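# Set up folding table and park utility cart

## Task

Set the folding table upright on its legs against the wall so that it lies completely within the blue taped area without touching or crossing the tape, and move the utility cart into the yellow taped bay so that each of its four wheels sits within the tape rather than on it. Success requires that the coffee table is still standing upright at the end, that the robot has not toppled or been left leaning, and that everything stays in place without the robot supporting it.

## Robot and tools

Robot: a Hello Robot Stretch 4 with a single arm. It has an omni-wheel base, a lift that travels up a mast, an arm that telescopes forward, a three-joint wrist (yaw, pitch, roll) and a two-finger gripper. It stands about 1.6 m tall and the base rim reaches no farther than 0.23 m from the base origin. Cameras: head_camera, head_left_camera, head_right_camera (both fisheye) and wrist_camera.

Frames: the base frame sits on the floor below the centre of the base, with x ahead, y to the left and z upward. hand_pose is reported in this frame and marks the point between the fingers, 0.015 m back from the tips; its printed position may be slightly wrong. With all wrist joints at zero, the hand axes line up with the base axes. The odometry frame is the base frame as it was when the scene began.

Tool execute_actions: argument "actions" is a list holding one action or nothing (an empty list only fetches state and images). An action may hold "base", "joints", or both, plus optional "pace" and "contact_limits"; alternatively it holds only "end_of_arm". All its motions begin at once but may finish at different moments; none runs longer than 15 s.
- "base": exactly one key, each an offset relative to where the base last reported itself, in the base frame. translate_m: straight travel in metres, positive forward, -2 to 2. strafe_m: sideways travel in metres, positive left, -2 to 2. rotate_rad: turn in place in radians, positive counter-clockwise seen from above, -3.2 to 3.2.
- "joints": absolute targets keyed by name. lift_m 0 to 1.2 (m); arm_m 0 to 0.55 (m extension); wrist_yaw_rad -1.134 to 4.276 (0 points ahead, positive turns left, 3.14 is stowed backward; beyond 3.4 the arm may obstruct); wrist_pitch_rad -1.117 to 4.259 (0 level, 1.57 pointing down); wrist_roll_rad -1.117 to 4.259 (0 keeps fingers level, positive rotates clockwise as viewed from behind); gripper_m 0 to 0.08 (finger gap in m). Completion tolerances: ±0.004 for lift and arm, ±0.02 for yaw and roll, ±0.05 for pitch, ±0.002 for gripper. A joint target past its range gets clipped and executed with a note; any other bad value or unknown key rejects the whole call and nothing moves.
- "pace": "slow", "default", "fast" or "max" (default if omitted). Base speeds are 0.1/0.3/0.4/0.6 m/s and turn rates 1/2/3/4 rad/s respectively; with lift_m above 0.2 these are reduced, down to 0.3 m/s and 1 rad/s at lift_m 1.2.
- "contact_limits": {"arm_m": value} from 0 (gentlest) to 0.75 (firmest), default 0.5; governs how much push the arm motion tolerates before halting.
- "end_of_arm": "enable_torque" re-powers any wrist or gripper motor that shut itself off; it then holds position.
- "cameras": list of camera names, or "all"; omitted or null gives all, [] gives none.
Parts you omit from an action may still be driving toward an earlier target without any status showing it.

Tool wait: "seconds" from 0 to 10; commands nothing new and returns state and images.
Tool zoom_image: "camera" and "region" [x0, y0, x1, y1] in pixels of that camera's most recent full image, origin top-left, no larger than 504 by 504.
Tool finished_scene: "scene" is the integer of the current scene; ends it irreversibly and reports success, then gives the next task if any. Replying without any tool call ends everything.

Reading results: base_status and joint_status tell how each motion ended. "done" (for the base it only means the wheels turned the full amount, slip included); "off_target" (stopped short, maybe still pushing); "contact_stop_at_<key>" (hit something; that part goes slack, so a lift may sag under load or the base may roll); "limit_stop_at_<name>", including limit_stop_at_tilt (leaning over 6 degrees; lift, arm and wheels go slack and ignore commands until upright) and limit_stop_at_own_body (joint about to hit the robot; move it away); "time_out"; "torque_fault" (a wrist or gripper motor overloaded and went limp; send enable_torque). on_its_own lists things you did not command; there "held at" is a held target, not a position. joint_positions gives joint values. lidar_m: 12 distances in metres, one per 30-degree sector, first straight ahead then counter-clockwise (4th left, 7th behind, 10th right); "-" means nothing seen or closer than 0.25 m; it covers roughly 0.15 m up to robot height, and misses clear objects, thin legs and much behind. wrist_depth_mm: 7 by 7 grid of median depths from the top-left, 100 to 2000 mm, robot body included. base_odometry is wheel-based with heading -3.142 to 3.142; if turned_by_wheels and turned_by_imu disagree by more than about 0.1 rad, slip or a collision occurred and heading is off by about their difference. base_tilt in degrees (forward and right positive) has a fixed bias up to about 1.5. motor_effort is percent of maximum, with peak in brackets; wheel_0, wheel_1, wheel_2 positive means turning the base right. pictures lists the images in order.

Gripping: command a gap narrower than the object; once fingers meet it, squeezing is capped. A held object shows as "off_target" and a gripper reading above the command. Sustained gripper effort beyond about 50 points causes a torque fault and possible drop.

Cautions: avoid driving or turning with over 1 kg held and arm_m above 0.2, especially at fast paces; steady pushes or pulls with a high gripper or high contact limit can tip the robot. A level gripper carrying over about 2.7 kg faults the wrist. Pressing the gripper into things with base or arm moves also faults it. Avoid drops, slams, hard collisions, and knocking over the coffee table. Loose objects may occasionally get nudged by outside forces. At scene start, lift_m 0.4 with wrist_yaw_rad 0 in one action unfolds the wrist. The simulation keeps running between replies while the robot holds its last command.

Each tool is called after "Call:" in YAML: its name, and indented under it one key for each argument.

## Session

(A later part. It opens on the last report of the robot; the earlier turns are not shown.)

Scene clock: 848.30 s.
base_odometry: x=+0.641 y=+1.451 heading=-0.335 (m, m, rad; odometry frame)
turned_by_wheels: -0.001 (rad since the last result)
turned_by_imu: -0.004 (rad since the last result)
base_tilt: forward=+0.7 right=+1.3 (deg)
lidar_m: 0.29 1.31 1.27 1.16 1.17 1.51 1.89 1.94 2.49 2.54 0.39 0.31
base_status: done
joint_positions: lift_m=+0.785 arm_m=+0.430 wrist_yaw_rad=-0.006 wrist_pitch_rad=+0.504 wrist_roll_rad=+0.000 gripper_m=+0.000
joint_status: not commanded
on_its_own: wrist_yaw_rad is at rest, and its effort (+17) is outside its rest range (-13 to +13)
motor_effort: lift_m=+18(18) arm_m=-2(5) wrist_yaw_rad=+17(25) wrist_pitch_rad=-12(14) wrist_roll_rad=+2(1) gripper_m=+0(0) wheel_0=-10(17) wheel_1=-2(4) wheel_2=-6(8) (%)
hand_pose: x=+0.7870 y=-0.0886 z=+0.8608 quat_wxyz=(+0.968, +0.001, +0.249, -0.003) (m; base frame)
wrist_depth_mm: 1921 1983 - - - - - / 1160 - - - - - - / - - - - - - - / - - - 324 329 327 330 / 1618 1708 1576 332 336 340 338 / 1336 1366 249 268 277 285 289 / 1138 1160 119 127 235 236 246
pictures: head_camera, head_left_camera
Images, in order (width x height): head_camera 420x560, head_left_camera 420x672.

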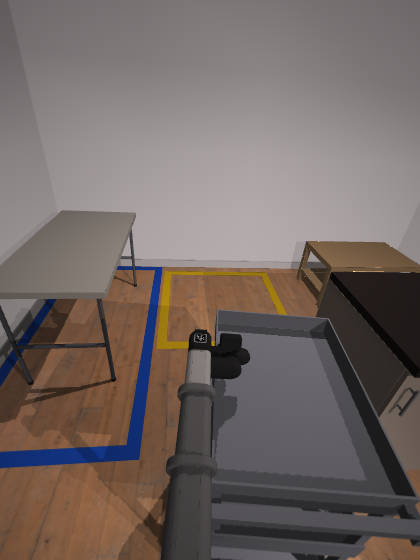

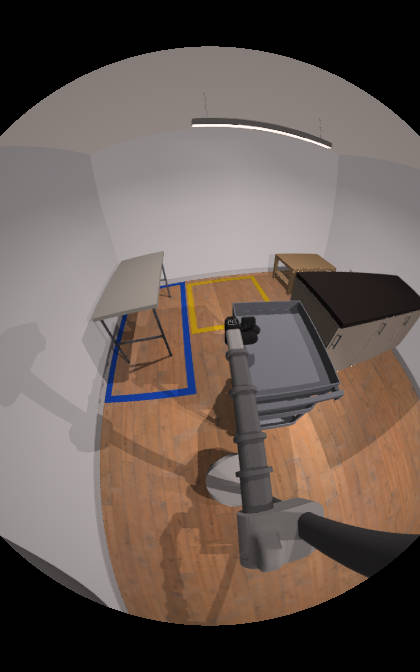

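Call:
execute_actions:
  actions:
    - {"joints":{"arm_m":0.25},"pace":"slow"}
  cameras: []

Call:
execute_actions:
  actions:
    - {"base":{"strafe_m":0.17},"pace":"slow"}
  cameras: ["head_camera","head_left_camera"]

Scene clock: 856.67 s.
base_odometry: x=+0.641 y=+1.451 heading=-0.334 (m, m, rad; odometry frame)
turned_by_wheels: +0.001 (rad since the last result)
turned_by_imu: +0.000 (rad since the last result)
base_tilt: forward=+0.7 right=+1.3 (deg)
lidar_m: 0.30 1.31 1.27 1.14 1.17 1.50 1.90 1.95 2.49 2.54 0.42 0.29
base_status: not commanded
joint_positions: lift_m=+0.785 arm_m=+0.251 wrist_yaw_rad=+0.000 wrist_pitch_rad=+0.502 wrist_roll_rad=+0.000 gripper_m=+0.000
joint_status: all done
motor_effort: lift_m=+18(18) arm_m=-5(5) wrist_yaw_rad=+0(17) wrist_pitch_rad=-8(13) wrist_roll_rad=+2(2) gripper_m=+0(0) wheel_0=-5(10) wheel_1=+0(2) wheel_2=-1(6) (%)
hand_pose: x=+0.6081 y=-0.0875 z=+0.8611 quat_wxyz=(+0.969, +0.000, +0.249, +0.000) (m; base frame)
wrist_depth_mm: - - - - - - - / 1160 - - - - - - / - - - 488 488 500 732 / - - - 433 459 484 496 / 1576 1661 1576 334 343 357 373 / 1281 1366 254 268 277 285 291 / 1118 1182 120 126 234 236 246
pictures: none
No camera images: the call's "cameras" was empty. Leave "cameras" out to get every camera's image.

Scene clock: 859.50 s.
base_odometry: x=+0.697 y=+1.611 heading=-0.335 (m, m, rad; odometry frame)
turned_by_wheels: -0.001 (rad since the last result)
turned_by_imu: -0.003 (rad since the last result)
base_tilt: forward=+0.7 right=+1.3 (deg)
lidar_m: 0.28 1.25 1.07 0.99 1.01 1.30 1.91 1.96 2.49 2.71 0.33 0.28
base_status: done
joint_positions: lift_m=+0.785 arm_m=+0.251 wrist_yaw_rad=-0.002 wrist_pitch_rad=+0.499 wrist_roll_rad=+0.000 gripper_m=+0.000
joint_status: not commanded
motor_effort: lift_m=+18(18) arm_m=-4(4) wrist_yaw_rad=+7(23) wrist_pitch_rad=+0(8) wrist_roll_rad=+2(2) gripper_m=+0(0) wheel_0=-6(14) wheel_1=+0(0) wheel_2=-1(4) (%)
hand_pose: x=+0.6082 y=-0.0879 z=+0.8617 quat_wxyz=(+0.969, +0.000, +0.247, -0.001) (m; base frame)
wrist_depth_mm: - - - - - - - / 1182 1430 - - - - - / 768 - - - 480 - - / 1921 - - - 466 459 442 / 1618 1661 1756 314 351 364 377 / 1308 1366 1464 255 281 289 296 / 1118 1182 119 126 237 240 250
pictures: head_camera, head_left_camera
Images, in order (width x height): head_camera 420x560, head_left_camera 420x672.

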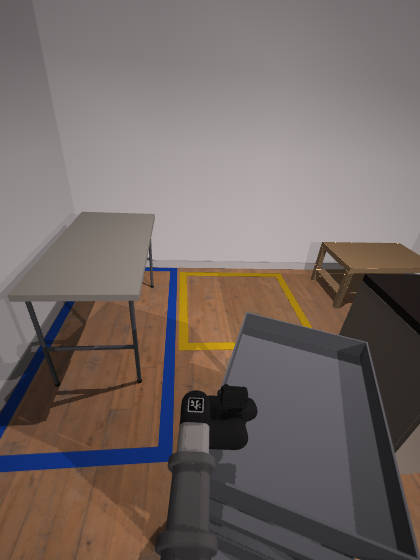

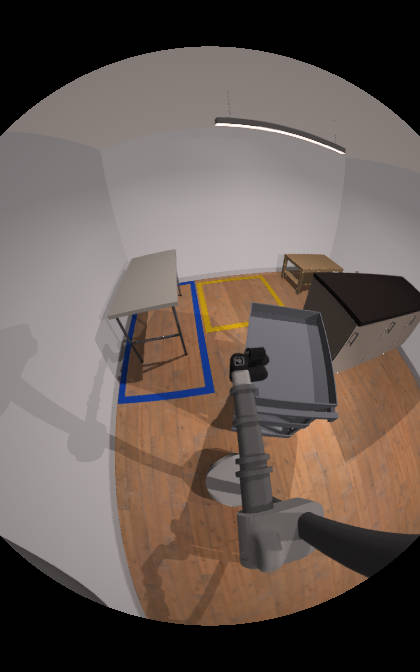

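Call:
execute_actions:
  actions:
    - {"joints":{"arm_m":0.46},"pace":"slow"}
  cameras: ["head_camera","head_left_camera"]

Scene clock: 866.60 s.
base_odometry: x=+0.697 y=+1.611 heading=-0.334 (m, m, rad; odometry frame)
turned_by_wheels: +0.000 (rad since the last result)
turned_by_imu: -0.001 (rad since the last result)
base_tilt: forward=+0.7 right=+1.4 (deg)
lidar_m: 0.29 0.38 1.06 0.99 1.02 1.30 1.90 1.95 2.48 2.73 0.29 0.27
base_status: not commanded
joint_positions: lift_m=+0.785 arm_m=+0.459 wrist_yaw_rad=-0.004 wrist_pitch_rad=+0.504 wrist_roll_rad=+0.000 gripper_m=+0.000
joint_status: all done
motor_effort: lift_m=+18(18) arm_m=+6(5) wrist_yaw_rad=+12(13) wrist_pitch_rad=-14(13) wrist_roll_rad=+2(2) gripper_m=+0(0) wheel_0=-3(6) wheel_1=+1(1) wheel_2=-3(3) (%)
hand_pose: x=+0.8156 y=-0.0883 z=+0.8607 quat_wxyz=(+0.968, +0.000, +0.249, -0.002) (m; base frame)
wrist_depth_mm: 1921 1921 1921 - - - - / 1138 1430 - - - - - / 732 - - - - - - / 1921 - - - 322 312 1756 / 1537 1661 1756 1708 325 309 283 / 1281 1366 1366 206 276 283 286 / 1078 1160 120 127 233 236 245
pictures: head_camera, head_left_camera
Images, in order (width x height): head_camera 420x560, head_left_camera 420x672.

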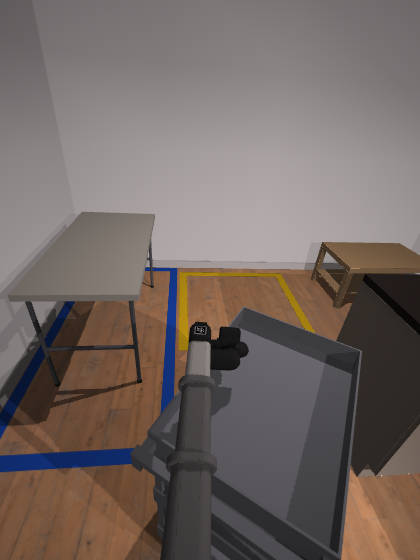

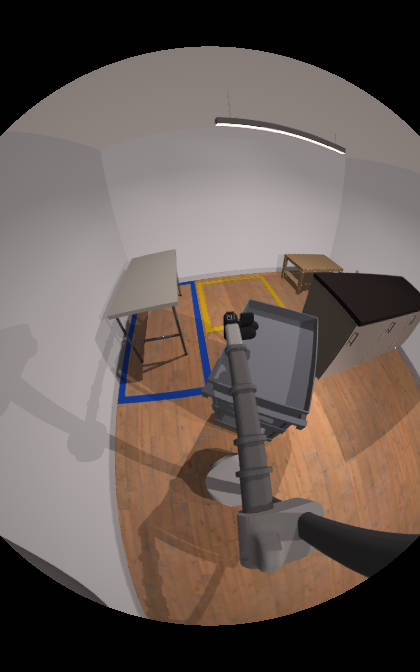

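Call:
execute_actions:
  actions:
    - {"joints":{"lift_m":0.9}}
  cameras: []

Call:
execute_actions:
  actions:
    - {"joints":{"arm_m":0.36},"base":{"translate_m":-0.12},"pace":"slow"}
  cameras: []

Call:
execute_actions:
  actions:
    - {"base":{"strafe_m":-0.12},"pace":"slow"}
  cameras: []

Call:
execute_actions:
  actions:
    - {"joints":{"lift_m":0.785},"pace":"slow"}
  cameras: ["head_camera","wrist_camera"]

Scene clock: 890.20 s.
base_odometry: x=+0.697 y=+1.611 heading=-0.334 (m, m, rad; odometry frame)
turned_by_wheels: +0.000 (rad since the last result)
turned_by_imu: -0.001 (rad since the last result)
base_tilt: forward=+0.7 right=+1.4 (deg)
lidar_m: 0.26 0.41 1.05 0.99 1.01 1.29 1.92 1.96 2.47 2.70 0.29 0.27
base_status: not commanded
joint_positions: lift_m=+0.900 arm_m=+0.459 wrist_yaw_rad=+0.000 wrist_pitch_rad=+0.503 wrist_roll_rad=+0.000 gripper_m=+0.000
joint_status: all done
motor_effort: lift_m=+26(31) arm_m=+5(6) wrist_yaw_rad=+1(12) wrist_pitch_rad=-10(15) wrist_roll_rad=+1(2) gripper_m=+0(0) wheel_0=-2(3) wheel_1=+1(1) wheel_2=-2(3) (%)
hand_pose: x=+0.8164 y=-0.0875 z=+0.9753 quat_wxyz=(+0.969, +0.000, +0.249, +0.000) (m; base frame)
wrist_depth_mm: 1863 1921 1983 1983 - - - / 1921 1921 - - - - - / 1025 1281 - - - - - / 768 - - - - - 1921 / 1661 1921 1983 1983 - - - / 1430 1576 1576 1618 368 1708 1708 / 1229 1308 120 126 370 340 317
pictures: none
No camera images: the call's "cameras" was empty. Leave "cameras" out to get every camera's image.

Scene clock: 892.70 s.
base_odometry: x=+0.583 y=+1.651 heading=-0.334 (m, m, rad; odometry frame)
turned_by_wheels: +0.000 (rad since the last result)
turned_by_imu: +0.000 (rad since the last result)
base_tilt: forward=+0.7 right=+1.3 (deg)
lidar_m: 0.41 1.37 1.06 0.97 0.99 1.30 1.79 1.82 2.34 2.71 1.16 0.36
base_status: done
joint_positions: lift_m=+0.900 arm_m=+0.361 wrist_yaw_rad=+0.000 wrist_pitch_rad=+0.503 wrist_roll_rad=+0.000 gripper_m=+0.000
joint_status: all done
motor_effort: lift_m=+26(26) arm_m=-4(3) wrist_yaw_rad=+0(0) wrist_pitch_rad=-9(11) wrist_roll_rad=+1(2) gripper_m=+0(0) wheel_0=-3(5) wheel_1=-2(2) wheel_2=+2(8) (%)
hand_pose: x=+0.7180 y=-0.0874 z=+0.9754 quat_wxyz=(+0.969, +0.000, +0.249, +0.000) (m; base frame)
wrist_depth_mm: - - - - - - - / 1808 1863 - - - - - / 1042 1205 - - - - - / 842 - - - - - - / 1808 1863 1921 500 539 508 484 / 1464 1499 373 427 449 462 469 / 1281 1281 119 126 377 382 399
pictures: none
No camera images: the call's "cameras" was empty. Leave "cameras" out to get every camera's image.

Scene clock: 895.03 s.
base_odometry: x=+0.544 y=+1.537 heading=-0.335 (m, m, rad; odometry frame)
turned_by_wheels: +0.000 (rad since the last result)
turned_by_imu: +0.000 (rad since the last result)
base_tilt: forward=+0.7 right=+1.4 (deg)
lidar_m: 0.34 0.50 1.19 1.08 1.11 1.40 1.78 1.82 2.34 2.61 1.12 0.32
base_status: done
joint_positions: lift_m=+0.900 arm_m=+0.361 wrist_yaw_rad=+0.000 wrist_pitch_rad=+0.503 wrist_roll_rad=+0.000 gripper_m=+0.000
joint_status: not commanded
motor_effort: lift_m=+26(26) arm_m=-4(4) wrist_yaw_rad=+0(0) wrist_pitch_rad=-12(9) wrist_roll_rad=+2(2) gripper_m=+0(0) wheel_0=+0(6) wheel_1=-2(5) wheel_2=+0(1) (%)
hand_pose: x=+0.7180 y=-0.0874 z=+0.9754 quat_wxyz=(+0.969, +0.000, +0.249, +0.000) (m; base frame)
wrist_depth_mm: - - - - - - - / 1708 - - - - - - / 1025 - - - - - - / - - - 580 - - 842 / 1756 1921 480 535 504 466 809 / 1182 377 421 436 449 449 427 / 303 349 119 126 377 382 397
pictures: none
No camera images: the call's "cameras" was empty. Leave "cameras" out to get every camera's image.

Scene clock: 896.83 s.
base_odometry: x=+0.544 y=+1.537 heading=-0.335 (m, m, rad; odometry frame)
turned_by_wheels: +0.000 (rad since the last result)
turned_by_imu: +0.000 (rad since the last result)
base_tilt: forward=+0.7 right=+1.3 (deg)
lidar_m: 0.36 0.47 1.18 1.10 1.10 1.39 1.79 1.82 2.32 2.59 1.12 0.33
base_status: not commanded
joint_positions: lift_m=+0.785 arm_m=+0.361 wrist_yaw_rad=+0.000 wrist_pitch_rad=+0.503 wrist_roll_rad=+0.000 gripper_m=+0.000
joint_status: all done
motor_effort: lift_m=+17(22) arm_m=-4(4) wrist_yaw_rad=-1(1) wrist_pitch_rad=-10(9) wrist_roll_rad=+2(1) gripper_m=+0(0) wheel_0=+0(0) wheel_1=-2(2) wheel_2=+0(0) (%)
hand_pose: x=+0.7180 y=-0.0874 z=+0.8611 quat_wxyz=(+0.969, +0.000, +0.249, +0.000) (m; base frame)
wrist_depth_mm: - - - - - - - / 1160 1756 - - - - - / 946 1983 455 508 466 - - / 271 336 404 436 449 421 387 / 277 310 322 332 345 357 370 / 245 253 260 268 276 283 289 / 209 218 120 126 235 236 245
pictures: head_camera, wrist_camera
Images, in order (width x height): head_camera 420x560, wrist_camera 616x392.

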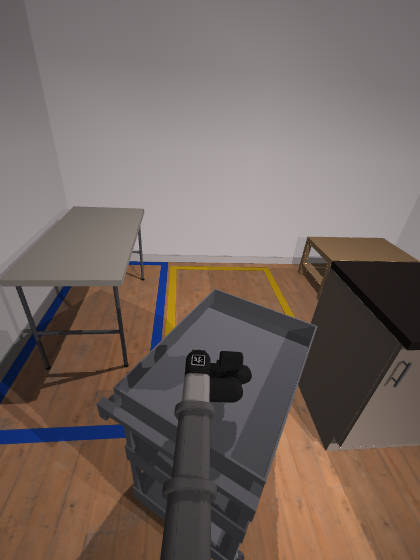

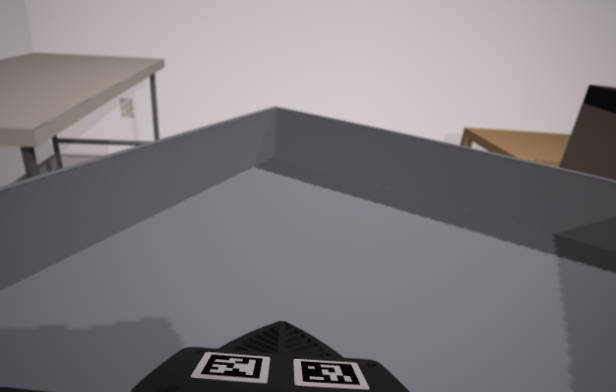

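Call:
execute_actions:
  actions:
    - {"base":{"strafe_m":-0.22},"joints":{"arm_m":0.31},"pace":"slow"}
  cameras: ["head_camera"]

Scene clock: 904.87 s.
base_odometry: x=+0.472 y=+1.330 heading=-0.334 (m, m, rad; odometry frame)
turned_by_wheels: +0.001 (rad since the last result)
turned_by_imu: +0.000 (rad since the last result)
base_tilt: forward=+0.7 right=+1.3 (deg)
lidar_m: 0.32 0.36 1.43 1.29 1.33 1.72 1.75 1.77 2.32 2.38 1.15 0.93
base_status: done
joint_positions: lift_m=+0.785 arm_m=+0.311 wrist_yaw_rad=+0.006 wrist_pitch_rad=+0.497 wrist_roll_rad=+0.000 gripper_m=+0.000
joint_status: all done
on_its_own: wrist_yaw_rad is at rest, and its effort (-20) is outside its rest range (-13 to +13)
motor_effort: lift_m=+17(17) arm_m=-4(6) wrist_yaw_rad=-20(20) wrist_pitch_rad=+9(7) wrist_roll_rad=+2(2) gripper_m=+0(0) wheel_0=+7(9) wheel_1=+1(6) wheel_2=+4(2) (%)
hand_pose: x=+0.6692 y=-0.0862 z=+0.8622 quat_wxyz=(+0.969, -0.001, +0.246, +0.003) (m; base frame)
wrist_depth_mm: - - - - - - - / 1430 - - - - - - / 452 535 508 466 - 798 585 / 397 413 433 445 418 750 585 / 309 319 330 343 351 788 580 / 252 260 267 276 282 778 580 / 215 223 120 126 615 778 569
pictures: head_camera
Images, in order (width x height): head_camera 420x560.

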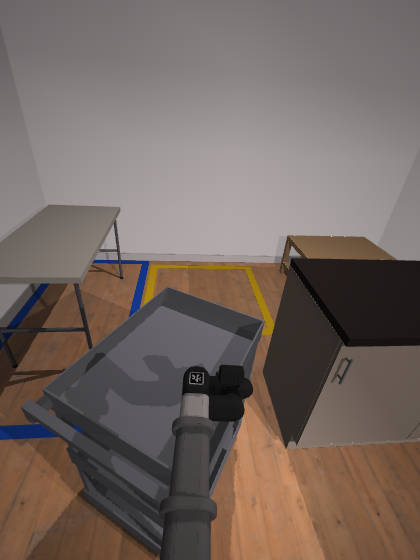

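Call:
execute_actions:
  actions:
    - {"base":{"strafe_m":-0.13},"pace":"slow"}
  cameras: ["head_camera","wrist_camera"]

Scene clock: 910.53 s.
base_odometry: x=+0.430 y=+1.207 heading=-0.333 (m, m, rad; odometry frame)
turned_by_wheels: +0.001 (rad since the last result)
turned_by_imu: +0.001 (rad since the last result)
base_tilt: forward=+0.7 right=+1.3 (deg)
lidar_m: 0.30 0.35 1.56 1.44 1.48 1.92 1.76 1.80 2.29 2.25 1.18 0.89
base_status: done
joint_positions: lift_m=+0.785 arm_m=+0.311 wrist_yaw_rad=+0.003 wrist_pitch_rad=+0.498 wrist_roll_rad=+0.000 gripper_m=+0.000
joint_status: not commanded
motor_effort: lift_m=+17(17) arm_m=-3(4) wrist_yaw_rad=-7(31) wrist_pitch_rad=+5(10) wrist_roll_rad=+1(2) gripper_m=+0(0) wheel_0=+6(12) wheel_1=+1(4) wheel_2=+2(6) (%)
hand_pose: x=+0.6685 y=-0.0870 z=+0.8619 quat_wxyz=(+0.969, +0.000, +0.247, +0.001) (m; base frame)
wrist_depth_mm: - - - - - - - / 1661 - - - - 699 - / 480 496 466 445 820 569 421 / 397 413 430 433 430 569 415 / 307 319 332 340 392 559 415 / 250 259 267 276 723 554 413 / 214 222 120 126 768 549 415
pictures: head_camera, wrist_camera
Images, in order (width x height): head_camera 420x560, wrist_camera 616x392.

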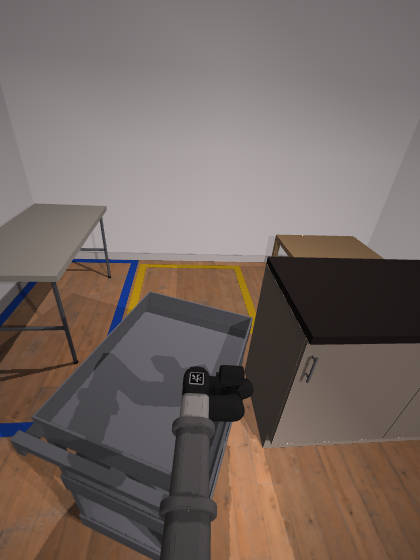

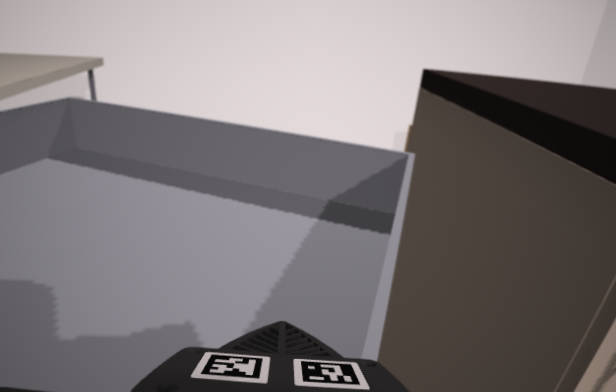

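Call:
execute_actions:
  actions:
    - {"joints":{"arm_m":0.22},"base":{"strafe_m":0.03},"pace":"slow"}
  cameras: []

Call:
execute_actions:
  actions:
    - {"base":{"strafe_m":-0.2},"pace":"slow"}
  cameras: ["head_camera","head_left_camera"]

Scene clock: 917.10 s.
base_odometry: x=+0.439 y=+1.235 heading=-0.333 (m, m, rad; odometry frame)
turned_by_wheels: +0.000 (rad since the last result)
turned_by_imu: -0.001 (rad since the last result)
base_tilt: forward=+0.7 right=+1.3 (deg)
lidar_m: 0.28 0.34 1.53 1.40 1.43 1.88 1.75 1.80 2.31 2.27 1.18 0.89
base_status: done
joint_positions: lift_m=+0.785 arm_m=+0.221 wrist_yaw_rad=+0.003 wrist_pitch_rad=+0.498 wrist_roll_rad=+0.000 gripper_m=+0.000
joint_status: all done
motor_effort: lift_m=+17(17) arm_m=-6(9) wrist_yaw_rad=-9(9) wrist_pitch_rad=+5(6) wrist_roll_rad=+2(2) gripper_m=+0(0) wheel_0=-2(8) wheel_1=+1(5) wheel_2=+1(3) (%)
hand_pose: x=+0.5790 y=-0.0869 z=+0.8620 quat_wxyz=(+0.969, +0.000, +0.246, +0.001) (m; base frame)
wrist_depth_mm: - - - - - - - / 1464 - - - - 723 854 / 480 569 554 521 512 634 469 / 397 410 430 452 508 627 466 / 307 319 329 343 387 627 462 / 251 258 266 274 809 615 469 / 214 222 119 126 842 615 496
pictures: none
No camera images: the call's "cameras" was empty. Leave "cameras" out to get every camera's image.

Scene clock: 920.27 s.
base_odometry: x=+0.374 y=+1.046 heading=-0.332 (m, m, rad; odometry frame)
turned_by_wheels: +0.000 (rad since the last result)
turned_by_imu: +0.000 (rad since the last result)
base_tilt: forward=+0.7 right=+1.3 (deg)
lidar_m: 0.28 0.30 0.47 1.60 1.66 1.91 1.73 1.77 2.22 2.07 1.20 0.27
base_status: done
joint_positions: lift_m=+0.785 arm_m=+0.220 wrist_yaw_rad=-0.001 wrist_pitch_rad=+0.498 wrist_roll_rad=+0.000 gripper_m=+0.000
joint_status: not commanded
motor_effort: lift_m=+17(17) arm_m=-2(6) wrist_yaw_rad=+2(18) wrist_pitch_rad=+4(5) wrist_roll_rad=+2(2) gripper_m=+0(0) wheel_0=+5(10) wheel_1=+1(5) wheel_2=-1(5) (%)
hand_pose: x=+0.5781 y=-0.0876 z=+0.8620 quat_wxyz=(+0.969, +0.000, +0.246, +0.000) (m; base frame)
wrist_depth_mm: - - - - - - - / 1921 - - - 597 676 917 / 521 517 512 504 477 351 362 / 399 413 436 449 469 397 407 / 309 320 330 340 466 427 445 / 252 259 270 268 469 469 484 / 216 224 120 126 500 512 530
pictures: head_camera, head_left_camera
Images, in order (width x height): head_camera 420x560, head_left_camera 420x672.

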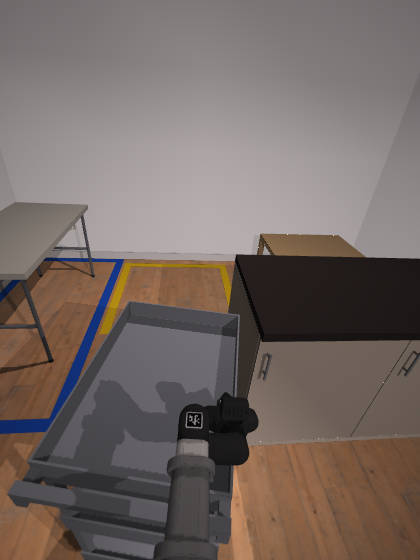

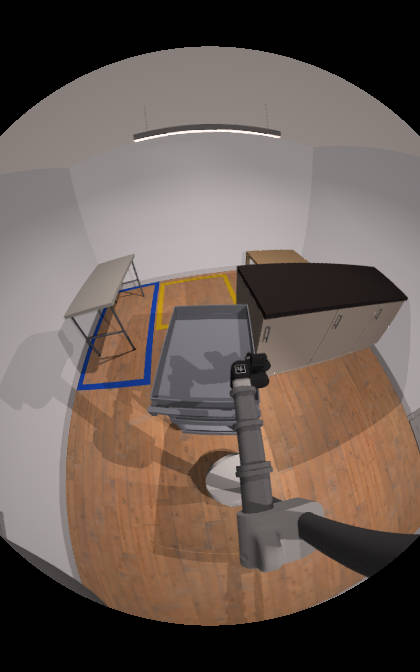

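Call:
execute_actions:
  actions:
    - {"joints":{"lift_m":0.92}}
  cameras: []

Call:
execute_actions:
  actions:
    - {"joints":{"arm_m":0},"base":{"translate_m":-0.25}}
  cameras: []

Call:
execute_actions:
  actions:
    - {"joints":{"lift_m":0.677,"wrist_pitch_rad":0,"wrist_roll_rad":1.57,"gripper_m":0.055},"base":{"strafe_m":0.19}}
  cameras: ["head_camera","wrist_camera"]

Scene clock: 930.57 s.
base_odometry: x=+0.374 y=+1.046 heading=-0.333 (m, m, rad; odometry frame)
turned_by_wheels: +0.000 (rad since the last result)
turned_by_imu: -0.001 (rad since the last result)
base_tilt: forward=+0.7 right=+1.3 (deg)
lidar_m: 0.28 0.32 0.45 1.62 1.65 1.90 1.72 1.76 2.25 2.06 1.19 0.29
base_status: not commanded
joint_positions: lift_m=+0.920 arm_m=+0.220 wrist_yaw_rad=+0.000 wrist_pitch_rad=+0.502 wrist_roll_rad=+0.000 gripper_m=+0.000
joint_status: all done
motor_effort: lift_m=+26(31) arm_m=-2(2) wrist_yaw_rad=+1(2) wrist_pitch_rad=-8(8) wrist_roll_rad=+2(1) gripper_m=+0(0) wheel_0=+3(5) wheel_1=+1(1) wheel_2=-1(1) (%)
hand_pose: x=+0.5777 y=-0.0875 z=+0.9955 quat_wxyz=(+0.969, +0.000, +0.248, +0.000) (m; base frame)
wrist_depth_mm: - - - - - - - / - - - - - - - / - - - - 750 820 904 / 574 574 - 1042 544 530 554 / 517 539 554 564 462 415 424 / 424 439 455 466 473 469 488 / 362 377 120 126 500 517 535
pictures: none
No camera images: the call's "cameras" was empty. Leave "cameras" out to get every camera's image.

Scene clock: 932.87 s.
base_odometry: x=+0.138 y=+1.128 heading=-0.333 (m, m, rad; odometry frame)
turned_by_wheels: +0.000 (rad since the last result)
turned_by_imu: +0.000 (rad since the last result)
base_tilt: forward=+0.7 right=+1.3 (deg)
lidar_m: 0.51 0.58 1.71 1.60 1.64 1.61 1.47 1.52 1.97 2.08 1.61 1.08
base_status: done
joint_positions: lift_m=+0.920 arm_m=+0.001 wrist_yaw_rad=+0.000 wrist_pitch_rad=+0.503 wrist_roll_rad=+0.000 gripper_m=+0.000
joint_status: all done
motor_effort: lift_m=+26(26) arm_m=-4(5) wrist_yaw_rad=+0(1) wrist_pitch_rad=-9(9) wrist_roll_rad=+2(3) gripper_m=+0(0) wheel_0=-1(8) wheel_1=+0(9) wheel_2=+0(13) (%)
hand_pose: x=+0.3583 y=-0.0874 z=+0.9955 quat_wxyz=(+0.969, +0.000, +0.249, +0.000) (m; base frame)
wrist_depth_mm: - - - - - - - / - - - - - - - / - 917 1008 991 878 904 946 / 640 699 732 866 931 976 991 / 439 439 569 991 1008 1042 1078 / 1397 820 379 1078 1098 1160 1182 / 715 768 120 127 1182 1366 1308
pictures: none
No camera images: the call's "cameras" was empty. Leave "cameras" out to get every camera's image.

Scene clock: 934.93 s.
base_odometry: x=+0.200 y=+1.307 heading=-0.333 (m, m, rad; odometry frame)
turned_by_wheels: +0.000 (rad since the last result)
turned_by_imu: -0.001 (rad since the last result)
base_tilt: forward=+0.7 right=+1.4 (deg)
lidar_m: 0.54 0.58 1.52 1.39 1.42 1.67 1.49 1.54 1.95 2.28 1.57 0.55
base_status: done
joint_positions: lift_m=+0.677 arm_m=+0.001 wrist_yaw_rad=+0.000 wrist_pitch_rad=+0.003 wrist_roll_rad=+1.570 gripper_m=+0.055
joint_status: all done
motor_effort: lift_m=+18(25) arm_m=-4(4) wrist_yaw_rad=-1(1) wrist_pitch_rad=-10(13) wrist_roll_rad=+1(8) gripper_m=+2(0) wheel_0=-1(11) wheel_1=+0(9) wheel_2=+0(1) (%)
hand_pose: x=+0.3846 y=-0.0874 z=+0.8548 quat_wxyz=(+0.708, +0.707, +0.001, -0.001) (m; base frame)
wrist_depth_mm: - - - 904 931 931 960 / - - - 315 891 917 931 / - - - 377 991 654 397 / - - - 377 1025 732 525 / - - - 382 1008 715 517 / - - - 384 1008 707 504 / - 106 - 387 131 640 466
pictures: head_camera, wrist_camera
Images, in order (width x height): head_camera 420x560, wrist_camera 616x392.

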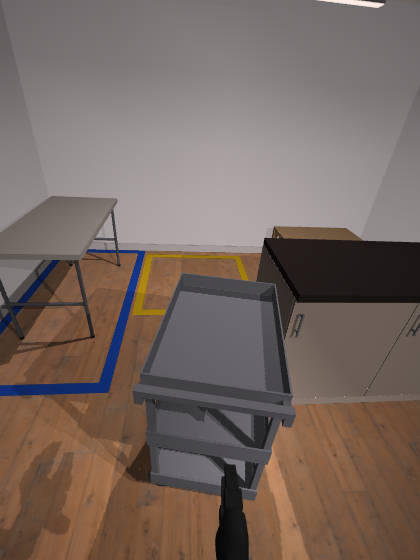

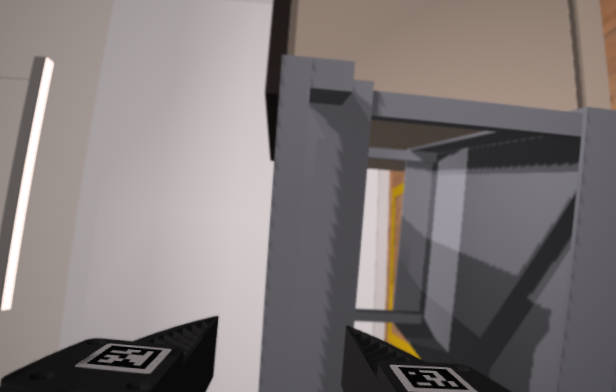

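Call:
execute_actions:
  actions:
    - {"joints":{"arm_m":0.17},"base":{"strafe_m":0.02},"pace":"slow"}
  cameras: ["wrist_camera"]

Call:
execute_actions:
  actions:
    - {"joints":{"gripper_m":0.02}}
  cameras: ["wrist_camera"]

Scene clock: 942.93 s.
base_odometry: x=+0.207 y=+1.326 heading=-0.333 (m, m, rad; odometry frame)
turned_by_wheels: +0.000 (rad since the last result)
turned_by_imu: -0.001 (rad since the last result)
base_tilt: forward=+0.7 right=+1.3 (deg)
lidar_m: 0.56 0.64 1.49 1.37 1.39 1.65 1.48 1.54 1.95 2.29 1.56 0.54
base_status: done
joint_positions: lift_m=+0.677 arm_m=+0.169 wrist_yaw_rad=+0.000 wrist_pitch_rad=+0.003 wrist_roll_rad=+1.570 gripper_m=+0.055
joint_status: all done
motor_effort: lift_m=+18(18) arm_m=+5(5) wrist_yaw_rad=-2(0) wrist_pitch_rad=-10(14) wrist_roll_rad=+2(3) gripper_m=+2(2) wheel_0=-3(6) wheel_1=+1(7) wheel_2=+0(4) (%)
hand_pose: x=+0.5528 y=-0.0874 z=+0.8549 quat_wxyz=(+0.708, +0.707, +0.001, -0.001) (m; base frame)
wrist_depth_mm: - - - 148 210 741 248 / - - - 149 213 741 539 / - - - 150 213 707 525 / - - - 151 215 732 525 / - - - 152 216 715 512 / - - - 153 217 699 504 / - 107 152 154 131 634 496
pictures: wrist_camera
Images, in order (width x height): wrist_camera 616x392.

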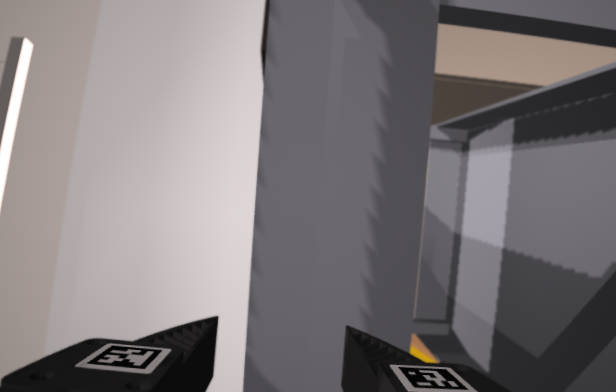

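Scene clock: 944.00 s.
base_odometry: x=+0.207 y=+1.326 heading=-0.333 (m, m, rad; odometry frame)
turned_by_wheels: +0.000 (rad since the last result)
turned_by_imu: +0.000 (rad since the last result)
base_tilt: forward=+0.7 right=+1.3 (deg)
lidar_m: 0.54 0.62 1.49 1.38 1.40 1.66 1.50 1.54 1.96 2.30 1.55 0.55
base_status: not commanded
joint_positions: lift_m=+0.677 arm_m=+0.169 wrist_yaw_rad=+0.000 wrist_pitch_rad=+0.001 wrist_roll_rad=+1.570 gripper_m=+0.023
joint_status: gripper_m off_target (ended at +0.023, target +0.020)
motor_effort: lift_m=+18(18) arm_m=+4(4) wrist_yaw_rad=-1(1) wrist_pitch_rad=-6(11) wrist_roll_rad=+3(2) gripper_m=-27(30) wheel_0=-3(3) wheel_1=+1(1) wheel_2=+0(0) (%)
hand_pose: x=+0.5528 y=-0.0874 z=+0.8553 quat_wxyz=(+0.708, +0.707, +0.000, +0.000) (m; base frame)
wrist_depth_mm: - - - 148 210 723 248 / - - - 149 211 741 549 / - - - 150 213 715 535 / - - - 150 213 741 530 / - - - 151 216 732 517 / - - - 153 217 699 508 / - - 135 153 216 661 504
pictures: wrist_camera
Images, in order (width x height): wrist_camera 616x392.

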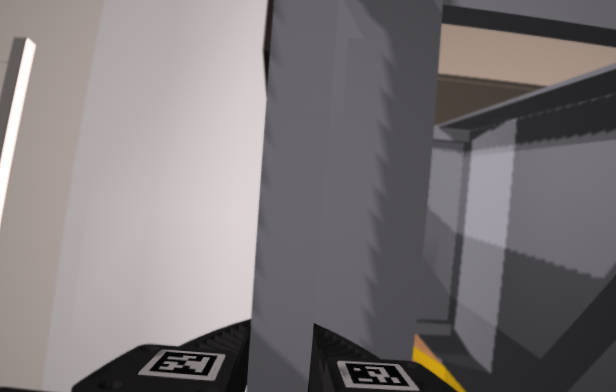

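Call:
execute_actions:
  actions:
    - {"base":{"strafe_m":-0.04},"pace":"slow"}
  cameras: []

Call:
execute_actions:
  actions:
    - {"base":{"translate_m":0.2},"pace":"slow"}
  cameras: ["head_camera"]

Scene clock: 950.47 s.
base_odometry: x=+0.193 y=+1.289 heading=-0.332 (m, m, rad; odometry frame)
turned_by_wheels: +0.001 (rad since the last result)
turned_by_imu: +0.000 (rad since the last result)
base_tilt: forward=+0.6 right=+1.3 (deg)
lidar_m: 0.55 0.61 1.55 1.42 1.44 1.65 1.48 1.52 1.96 2.25 1.57 0.54
base_status: done
joint_positions: lift_m=+0.677 arm_m=+0.169 wrist_yaw_rad=+0.001 wrist_pitch_rad=+0.001 wrist_roll_rad=+1.569 gripper_m=+0.023
joint_status: not commanded
motor_effort: lift_m=+18(18) arm_m=+4(4) wrist_yaw_rad=-5(13) wrist_pitch_rad=-3(2) wrist_roll_rad=+3(3) gripper_m=-27(28) wheel_0=+8(12) wheel_1=+0(6) wheel_2=+0(2) (%)
hand_pose: x=+0.5529 y=-0.0871 z=+0.8554 quat_wxyz=(+0.708, +0.707, +0.001, +0.000) (m; base frame)
wrist_depth_mm: - - - 152 214 243 242 / - - - 152 214 723 741 / - - - 152 216 715 535 / - - - 153 216 741 525 / - - - 153 217 723 512 / - - - 153 217 707 512 / - - 135 153 216 676 496
pictures: none
No camera images: the call's "cameras" was empty. Leave "cameras" out to get every camera's image.

Scene clock: 953.73 s.
base_odometry: x=+0.382 y=+1.224 heading=-0.332 (m, m, rad; odometry frame)
turned_by_wheels: +0.000 (rad since the last result)
turned_by_imu: -0.002 (rad since the last result)
base_tilt: forward=+0.7 right=+1.3 (deg)
lidar_m: 0.54 0.61 1.55 1.42 1.46 1.85 1.70 1.73 2.23 2.25 1.25 0.55
base_status: done
joint_positions: lift_m=+0.677 arm_m=+0.169 wrist_yaw_rad=-0.003 wrist_pitch_rad=+0.001 wrist_roll_rad=+1.569 gripper_m=+0.023
joint_status: not commanded
motor_effort: lift_m=+18(18) arm_m=+5(5) wrist_yaw_rad=+8(24) wrist_pitch_rad=-2(0) wrist_roll_rad=+4(4) gripper_m=-28(27) wheel_0=+2(6) wheel_1=+2(4) wheel_2=-4(10) (%)
hand_pose: x=+0.5525 y=-0.0880 z=+0.8554 quat_wxyz=(+0.708, +0.706, -0.001, -0.001) (m; base frame)
wrist_depth_mm: - - - 150 213 243 244 / - - - 151 214 597 521 / - - - 151 214 723 539 / - - - 152 216 741 535 / - - - 152 216 723 517 / - - - 153 217 715 504 / - - 135 153 218 676 500
pictures: head_camera
Images, in order (width x height): head_camera 420x560.

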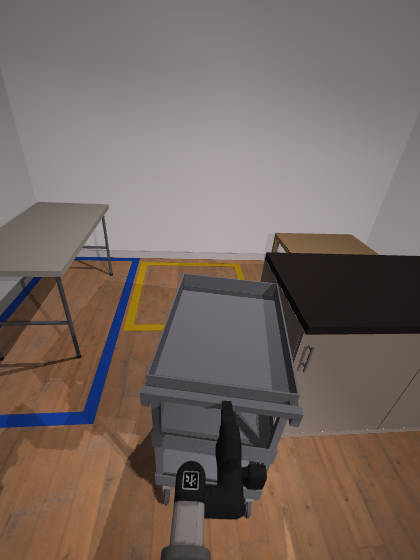

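Call:
execute_actions:
  actions:
    - {"base":{"strafe_m":-0.08},"pace":"slow"}
  cameras: []

Call:
execute_actions:
  actions:
    - {"base":{"translate_m":0.2},"pace":"slow"}
  cameras: ["head_camera"]

Scene clock: 963.87 s.
base_odometry: x=+0.356 y=+1.148 heading=-0.331 (m, m, rad; odometry frame)
turned_by_wheels: +0.001 (rad since the last result)
turned_by_imu: +0.001 (rad since the last result)
base_tilt: forward=+0.7 right=+1.3 (deg)
lidar_m: 0.51 0.57 1.65 1.52 1.56 1.88 1.68 1.74 2.20 2.18 1.27 0.56
base_status: done
joint_positions: lift_m=+0.677 arm_m=+0.170 wrist_yaw_rad=+0.008 wrist_pitch_rad=+0.001 wrist_roll_rad=+1.569 gripper_m=+0.023
joint_status: not commanded
on_its_own: wrist_yaw_rad is at rest, and its effort (-25) is outside its rest range (-13 to +13)
motor_effort: lift_m=+18(18) arm_m=+3(5) wrist_yaw_rad=-25(27) wrist_pitch_rad=-4(5) wrist_roll_rad=+5(4) gripper_m=-27(27) wheel_0=+7(13) wheel_1=+1(7) wheel_2=+5(3) (%)
hand_pose: x=+0.5538 y=-0.0856 z=+0.8552 quat_wxyz=(+0.708, +0.706, +0.003, +0.002) (m; base frame)
wrist_depth_mm: - - - 164 231 241 245 / - - - 162 229 500 504 / - - - 160 226 634 504 / - - - 158 223 732 525 / - - - 157 220 723 517 / - - - 156 218 699 508 / - - 135 153 215 691 500
pictures: none
No camera images: the call's "cameras" was empty. Leave "cameras" out to get every camera's image.

Scene clock: 967.17 s.
base_odometry: x=+0.545 y=+1.083 heading=-0.331 (m, m, rad; odometry frame)
turned_by_wheels: +0.000 (rad since the last result)
turned_by_imu: -0.002 (rad since the last result)
base_tilt: forward=+0.7 right=+1.4 (deg)
lidar_m: 0.51 0.53 1.66 1.54 1.57 2.05 1.88 1.94 2.31 2.15 0.95 0.56
base_status: done
joint_positions: lift_m=+0.677 arm_m=+0.170 wrist_yaw_rad=-0.003 wrist_pitch_rad=+0.001 wrist_roll_rad=+1.569 gripper_m=+0.023
joint_status: not commanded
motor_effort: lift_m=+18(18) arm_m=+3(3) wrist_yaw_rad=+8(24) wrist_pitch_rad=-4(4) wrist_roll_rad=+5(4) gripper_m=-27(27) wheel_0=+0(9) wheel_1=+0(3) wheel_2=-5(8) (%)
hand_pose: x=+0.5528 y=-0.0881 z=+0.8553 quat_wxyz=(+0.708, +0.706, -0.001, -0.002) (m; base frame)
wrist_depth_mm: - - - 174 241 253 258 / - - - 169 237 394 384 / - - - 165 233 559 488 / - - - 163 227 723 530 / - - - 159 224 723 521 / - - - 157 219 707 508 / - - 135 152 216 683 496
pictures: head_camera
Images, in order (width x height): head_camera 420x560.

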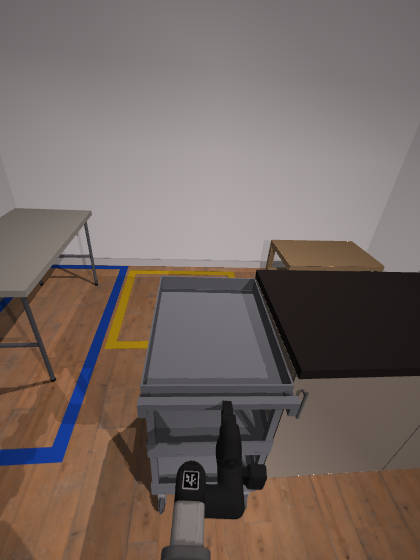

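Call:
execute_actions:
  actions:
    - {"base":{"translate_m":0.15},"pace":"slow"}
  cameras: []

Call:
execute_actions:
  actions:
    - {"base":{"strafe_m":0.09},"pace":"slow"}
  cameras: []

Call:
execute_actions:
  actions:
    - {"base":{"translate_m":0.2},"pace":"slow"}
  cameras: ["head_camera","head_left_camera"]

Scene clock: 975.50 s.
base_odometry: x=+0.687 y=+1.034 heading=-0.332 (m, m, rad; odometry frame)
turned_by_wheels: +0.000 (rad since the last result)
turned_by_imu: -0.002 (rad since the last result)
base_tilt: forward=+0.7 right=+1.3 (deg)
lidar_m: 0.52 0.55 1.44 1.56 1.58 2.04 2.03 2.08 2.31 2.15 0.70 0.57
base_status: done
joint_positions: lift_m=+0.677 arm_m=+0.170 wrist_yaw_rad=-0.003 wrist_pitch_rad=+0.001 wrist_roll_rad=+1.569 gripper_m=+0.023
joint_status: not commanded
motor_effort: lift_m=+18(18) arm_m=+3(3) wrist_yaw_rad=+6(11) wrist_pitch_rad=-5(6) wrist_roll_rad=+5(5) gripper_m=-28(28) wheel_0=+0(3) wheel_1=+1(6) wheel_2=-3(10) (%)
hand_pose: x=+0.5529 y=-0.0880 z=+0.8553 quat_wxyz=(+0.708, +0.706, -0.001, -0.001) (m; base frame)
wrist_depth_mm: - - - 177 247 257 260 / - - - 172 242 362 282 / - - - 167 235 517 473 / - - - 164 230 691 525 / - - - 161 224 715 517 / - - - 157 220 707 508 / - - 135 151 215 683 500
pictures: none
No camera images: the call's "cameras" was empty. Leave "cameras" out to get every camera's image.

Scene clock: 977.53 s.
base_odometry: x=+0.717 y=+1.119 heading=-0.332 (m, m, rad; odometry frame)
turned_by_wheels: -0.001 (rad since the last result)
turned_by_imu: -0.002 (rad since the last result)
base_tilt: forward=+0.7 right=+1.4 (deg)
lidar_m: 0.53 0.61 1.41 1.47 1.50 1.94 2.03 2.08 2.39 2.24 0.70 0.56
base_status: done
joint_positions: lift_m=+0.677 arm_m=+0.170 wrist_yaw_rad=-0.004 wrist_pitch_rad=+0.000 wrist_roll_rad=+1.569 gripper_m=+0.023
joint_status: not commanded
motor_effort: lift_m=+18(18) arm_m=+3(3) wrist_yaw_rad=+11(23) wrist_pitch_rad=-2(4) wrist_roll_rad=+4(5) gripper_m=-28(28) wheel_0=-8(11) wheel_1=-2(4) wheel_2=+0(4) (%)
hand_pose: x=+0.5528 y=-0.0883 z=+0.8555 quat_wxyz=(+0.708, +0.706, -0.001, -0.001) (m; base frame)
wrist_depth_mm: - - - 157 220 236 236 / - - - 156 220 539 492 / - - - 156 219 683 512 / - - - 155 218 741 525 / - - - 154 218 715 512 / - - - 154 217 707 512 / - - 135 152 216 691 496
pictures: none
No camera images: the call's "cameras" was empty. Leave "cameras" out to get every camera's image.

Scene clock: 980.83 s.
base_odometry: x=+0.905 y=+1.054 heading=-0.332 (m, m, rad; odometry frame)
turned_by_wheels: +0.001 (rad since the last result)
turned_by_imu: +0.000 (rad since the last result)
base_tilt: forward=+0.7 right=+1.3 (deg)
lidar_m: 0.53 0.58 1.16 1.47 1.52 1.96 2.25 2.30 2.37 1.59 0.47 0.53
base_status: done
joint_positions: lift_m=+0.677 arm_m=+0.170 wrist_yaw_rad=+0.004 wrist_pitch_rad=+0.001 wrist_roll_rad=+1.569 gripper_m=+0.023
joint_status: not commanded
motor_effort: lift_m=+18(18) arm_m=+3(3) wrist_yaw_rad=-13(17) wrist_pitch_rad=-1(3) wrist_roll_rad=+5(4) gripper_m=-27(27) wheel_0=+7(8) wheel_1=+4(3) wheel_2=+0(9) (%)
hand_pose: x=+0.5535 y=-0.0865 z=+0.8554 quat_wxyz=(+0.708, +0.706, +0.002, +0.001) (m; base frame)
wrist_depth_mm: - - - 163 229 240 242 / - - - 161 226 521 488 / - - - 159 224 820 508 / - - - 158 221 750 525 / - - - 156 220 723 521 / 1983 - - 155 218 707 504 / 1983 - 135 153 216 691 500
pictures: head_camera, head_left_camera
Images, in order (width x height): head_camera 420x560, head_left_camera 420x672.

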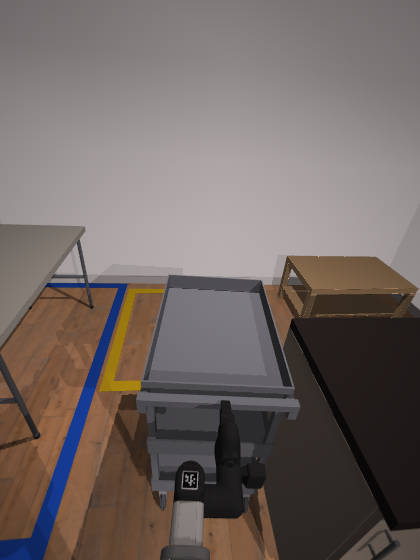

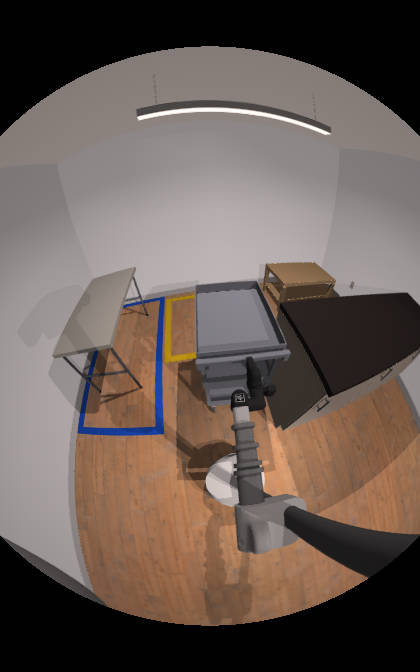

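Call:
execute_actions:
  actions:
    - {"joints":{"arm_m":0.55},"pace":"slow"}
  cameras: ["head_camera"]

Call:
execute_actions:
  actions:
    - {"base":{"strafe_m":0.06},"pace":"slow"}
  cameras: []

Call:
execute_actions:
  actions:
    - {"base":{"translate_m":0.2},"pace":"slow"}
  cameras: ["head_camera","head_left_camera"]

Scene clock: 1001.80 s.
base_odometry: x=+0.905 y=+1.054 heading=-0.332 (m, m, rad; odometry frame)
turned_by_wheels: +0.000 (rad since the last result)
turned_by_imu: -0.001 (rad since the last result)
base_tilt: forward=+0.7 right=+1.3 (deg)
lidar_m: 0.90 1.14 1.17 1.48 1.52 1.96 2.24 2.29 2.35 1.59 0.50 0.55
base_status: not commanded
joint_positions: lift_m=+0.677 arm_m=+0.549 wrist_yaw_rad=+0.004 wrist_pitch_rad=+0.000 wrist_roll_rad=+1.568 gripper_m=+0.023
joint_status: all done
on_its_own: wrist_yaw_rad is at rest, and its effort (-14) is outside its rest range (-13 to +13)
motor_effort: lift_m=+18(18) arm_m=+5(5) wrist_yaw_rad=-14(14) wrist_pitch_rad=-2(4) wrist_roll_rad=+5(5) gripper_m=-27(28) wheel_0=+7(7) wheel_1=+4(4) wheel_2=+0(1) (%)
hand_pose: x=+0.9330 y=-0.0865 z=+0.8555 quat_wxyz=(+0.708, +0.706, +0.002, +0.002) (m; base frame)
wrist_depth_mm: 1808 1863 1863 183 254 1205 1182 / 1808 1808 1921 178 247 283 276 / 1756 1756 1756 172 240 1756 508 / 1756 1756 1808 167 232 691 525 / 1708 1708 1708 162 226 715 521 / 1618 1661 1661 158 220 707 508 / 1661 1661 135 151 215 691 500
pictures: head_camera
Images, in order (width x height): head_camera 420x560.

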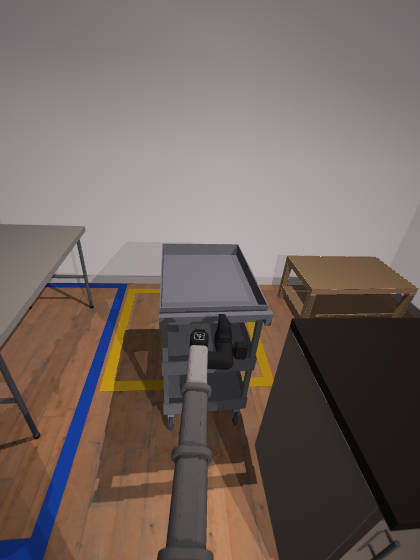

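Scene clock: 1003.53 s.
base_odometry: x=+0.925 y=+1.110 heading=-0.333 (m, m, rad; odometry frame)
turned_by_wheels: -0.001 (rad since the last result)
turned_by_imu: -0.002 (rad since the last result)
base_tilt: forward=+0.7 right=+1.4 (deg)
lidar_m: 0.90 1.10 1.16 1.43 1.46 1.88 2.26 2.31 2.42 1.57 0.53 0.62
base_status: done
joint_positions: lift_m=+0.677 arm_m=+0.549 wrist_yaw_rad=-0.006 wrist_pitch_rad=-0.002 wrist_roll_rad=+1.569 gripper_m=+0.023
joint_status: not commanded
on_its_own: wrist_yaw_rad is at rest, and its effort (+16) is outside its rest range (-13 to +13)
motor_effort: lift_m=+18(18) arm_m=+3(5) wrist_yaw_rad=+16(17) wrist_pitch_rad=+2(3) wrist_roll_rad=+5(5) gripper_m=-27(28) wheel_0=-8(13) wheel_1=-2(6) wheel_2=-6(8) (%)
hand_pose: x=+0.9324 y=-0.0886 z=+0.8559 quat_wxyz=(+0.708, +0.706, -0.003, -0.001) (m; base frame)
wrist_depth_mm: 1863 1863 1921 173 240 252 256 / 1808 1808 1921 169 236 1618 1160 / 1756 1808 1863 166 231 1708 504 / 1708 1708 1756 162 226 741 530 / 1708 1708 1756 159 223 732 521 / 1618 1661 1661 156 218 707 504 / 1618 1618 135 152 213 691 500
pictures: none
No camera images: the call's "cameras" was empty. Leave "cameras" out to get every camera's image.

Scene clock: 1006.80 s.
base_odometry: x=+1.114 y=+1.045 heading=-0.332 (m, m, rad; odometry frame)
turned_by_wheels: +0.001 (rad since the last result)
turned_by_imu: +0.001 (rad since the last result)
base_tilt: forward=+0.7 right=+1.3 (deg)
lidar_m: 0.90 1.06 0.94 1.44 1.49 1.89 2.45 2.51 2.43 0.46 0.45 0.60
base_status: done
joint_positions: lift_m=+0.677 arm_m=+0.549 wrist_yaw_rad=+0.004 wrist_pitch_rad=-0.001 wrist_roll_rad=+1.568 gripper_m=+0.023
joint_status: not commanded
motor_effort: lift_m=+18(18) arm_m=+3(4) wrist_yaw_rad=-13(18) wrist_pitch_rad=+1(4) wrist_roll_rad=+5(5) gripper_m=-27(27) wheel_0=+7(9) wheel_1=+4(5) wheel_2=+1(7) (%)
hand_pose: x=+0.9333 y=-0.0865 z=+0.8557 quat_wxyz=(+0.708, +0.706, +0.001, +0.002) (m; base frame)
wrist_depth_mm: 1618 1661 1708 180 248 262 1182 / 1576 1576 1618 174 243 1499 281 / 1537 1576 1576 169 237 1661 500 / 1537 1537 1576 165 231 723 530 / 1464 1499 1499 162 225 723 521 / 1430 1430 1499 157 219 707 512 / 1397 1430 135 151 214 691 500
pictures: head_camera, head_left_camera
Images, in order (width x height): head_camera 420x560, head_left_camera 420x672.

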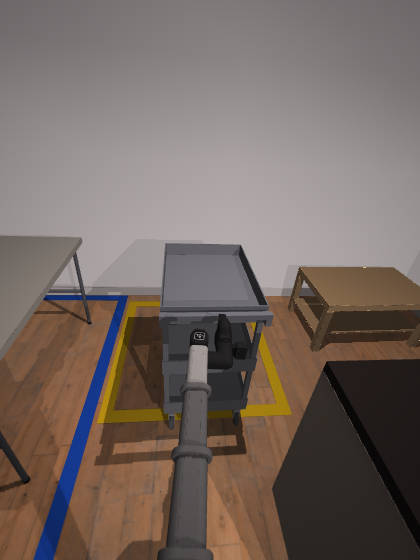

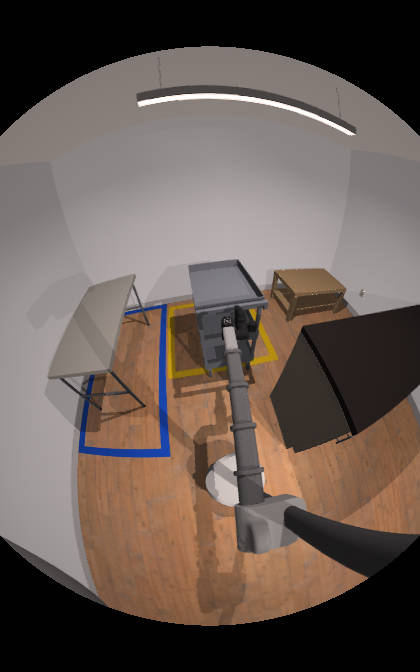

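Call:
execute_actions:
  actions:
    - {"base":{"strafe_m":0.05},"pace":"slow"}
  cameras: []

Call:
execute_actions:
  actions:
    - {"base":{"translate_m":0.22},"pace":"slow"}
  cameras: ["head_camera","head_left_camera"]

Scene clock: 1013.83 s.
base_odometry: x=+1.130 y=+1.092 heading=-0.333 (m, m, rad; odometry frame)
turned_by_wheels: -0.001 (rad since the last result)
turned_by_imu: -0.003 (rad since the last result)
base_tilt: forward=+0.7 right=+1.3 (deg)
lidar_m: 0.89 0.93 0.93 1.38 1.43 1.84 2.47 2.49 2.46 0.51 0.51 0.66
base_status: done
joint_positions: lift_m=+0.677 arm_m=+0.549 wrist_yaw_rad=-0.006 wrist_pitch_rad=-0.002 wrist_roll_rad=+1.569 gripper_m=+0.023
joint_status: not commanded
on_its_own: wrist_yaw_rad is at rest, and its effort (+16) is outside its rest range (-13 to +13)
motor_effort: lift_m=+18(18) arm_m=+3(4) wrist_yaw_rad=+16(20) wrist_pitch_rad=+5(5) wrist_roll_rad=+6(5) gripper_m=-27(27) wheel_0=-9(13) wheel_1=-1(10) wheel_2=-4(6) (%)
hand_pose: x=+0.9324 y=-0.0887 z=+0.8559 quat_wxyz=(+0.708, +0.706, -0.003, -0.002) (m; base frame)
wrist_depth_mm: 1618 1661 1708 172 238 250 254 / 1618 1618 1661 167 235 1618 1160 / 1537 1618 1576 165 230 1618 508 / 1499 1499 1576 162 226 750 525 / 1464 1499 1499 159 222 723 521 / 1397 1430 1464 156 218 707 512 / 1430 1464 135 152 213 699 504
pictures: none
No camera images: the call's "cameras" was empty. Leave "cameras" out to get every camera's image.

Scene clock: 1017.33 s.
base_odometry: x=+1.338 y=+1.021 heading=-0.332 (m, m, rad; odometry frame)
turned_by_wheels: +0.001 (rad since the last result)
turned_by_imu: +0.001 (rad since the last result)
base_tilt: forward=+0.7 right=+1.3 (deg)
lidar_m: 0.90 1.01 0.77 1.42 1.46 1.89 2.68 2.73 2.46 0.46 0.49 0.62
base_status: done
joint_positions: lift_m=+0.677 arm_m=+0.549 wrist_yaw_rad=+0.005 wrist_pitch_rad=-0.001 wrist_roll_rad=+1.568 gripper_m=+0.023
joint_status: not commanded
on_its_own: wrist_yaw_rad is at rest, and its effort (-15) is outside its rest range (-13 to +13)
motor_effort: lift_m=+18(18) arm_m=+3(4) wrist_yaw_rad=-15(20) wrist_pitch_rad=+2(4) wrist_roll_rad=+5(5) gripper_m=-28(27) wheel_0=+9(10) wheel_1=+3(5) wheel_2=+1(9) (%)
hand_pose: x=+0.9334 y=-0.0864 z=+0.8557 quat_wxyz=(+0.708, +0.706, +0.001, +0.002) (m; base frame)
wrist_depth_mm: 1336 1397 1397 179 248 260 1138 / 1336 1366 1366 174 243 1464 281 / 1281 1336 1336 168 236 1397 508 / 1255 1308 1336 165 230 741 530 / 1255 1255 1281 161 224 732 521 / 1229 1255 1255 157 220 707 508 / 1182 1205 135 151 214 691 500
pictures: head_camera, head_left_camera
Images, in order (width x height): head_camera 420x560, head_left_camera 420x672.

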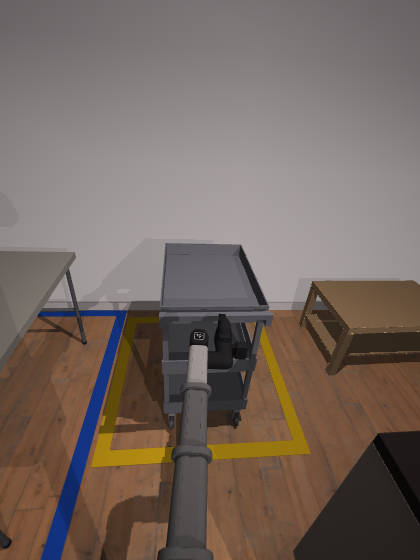

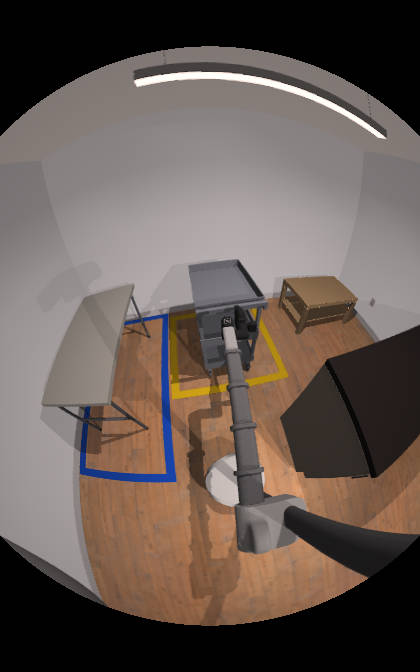

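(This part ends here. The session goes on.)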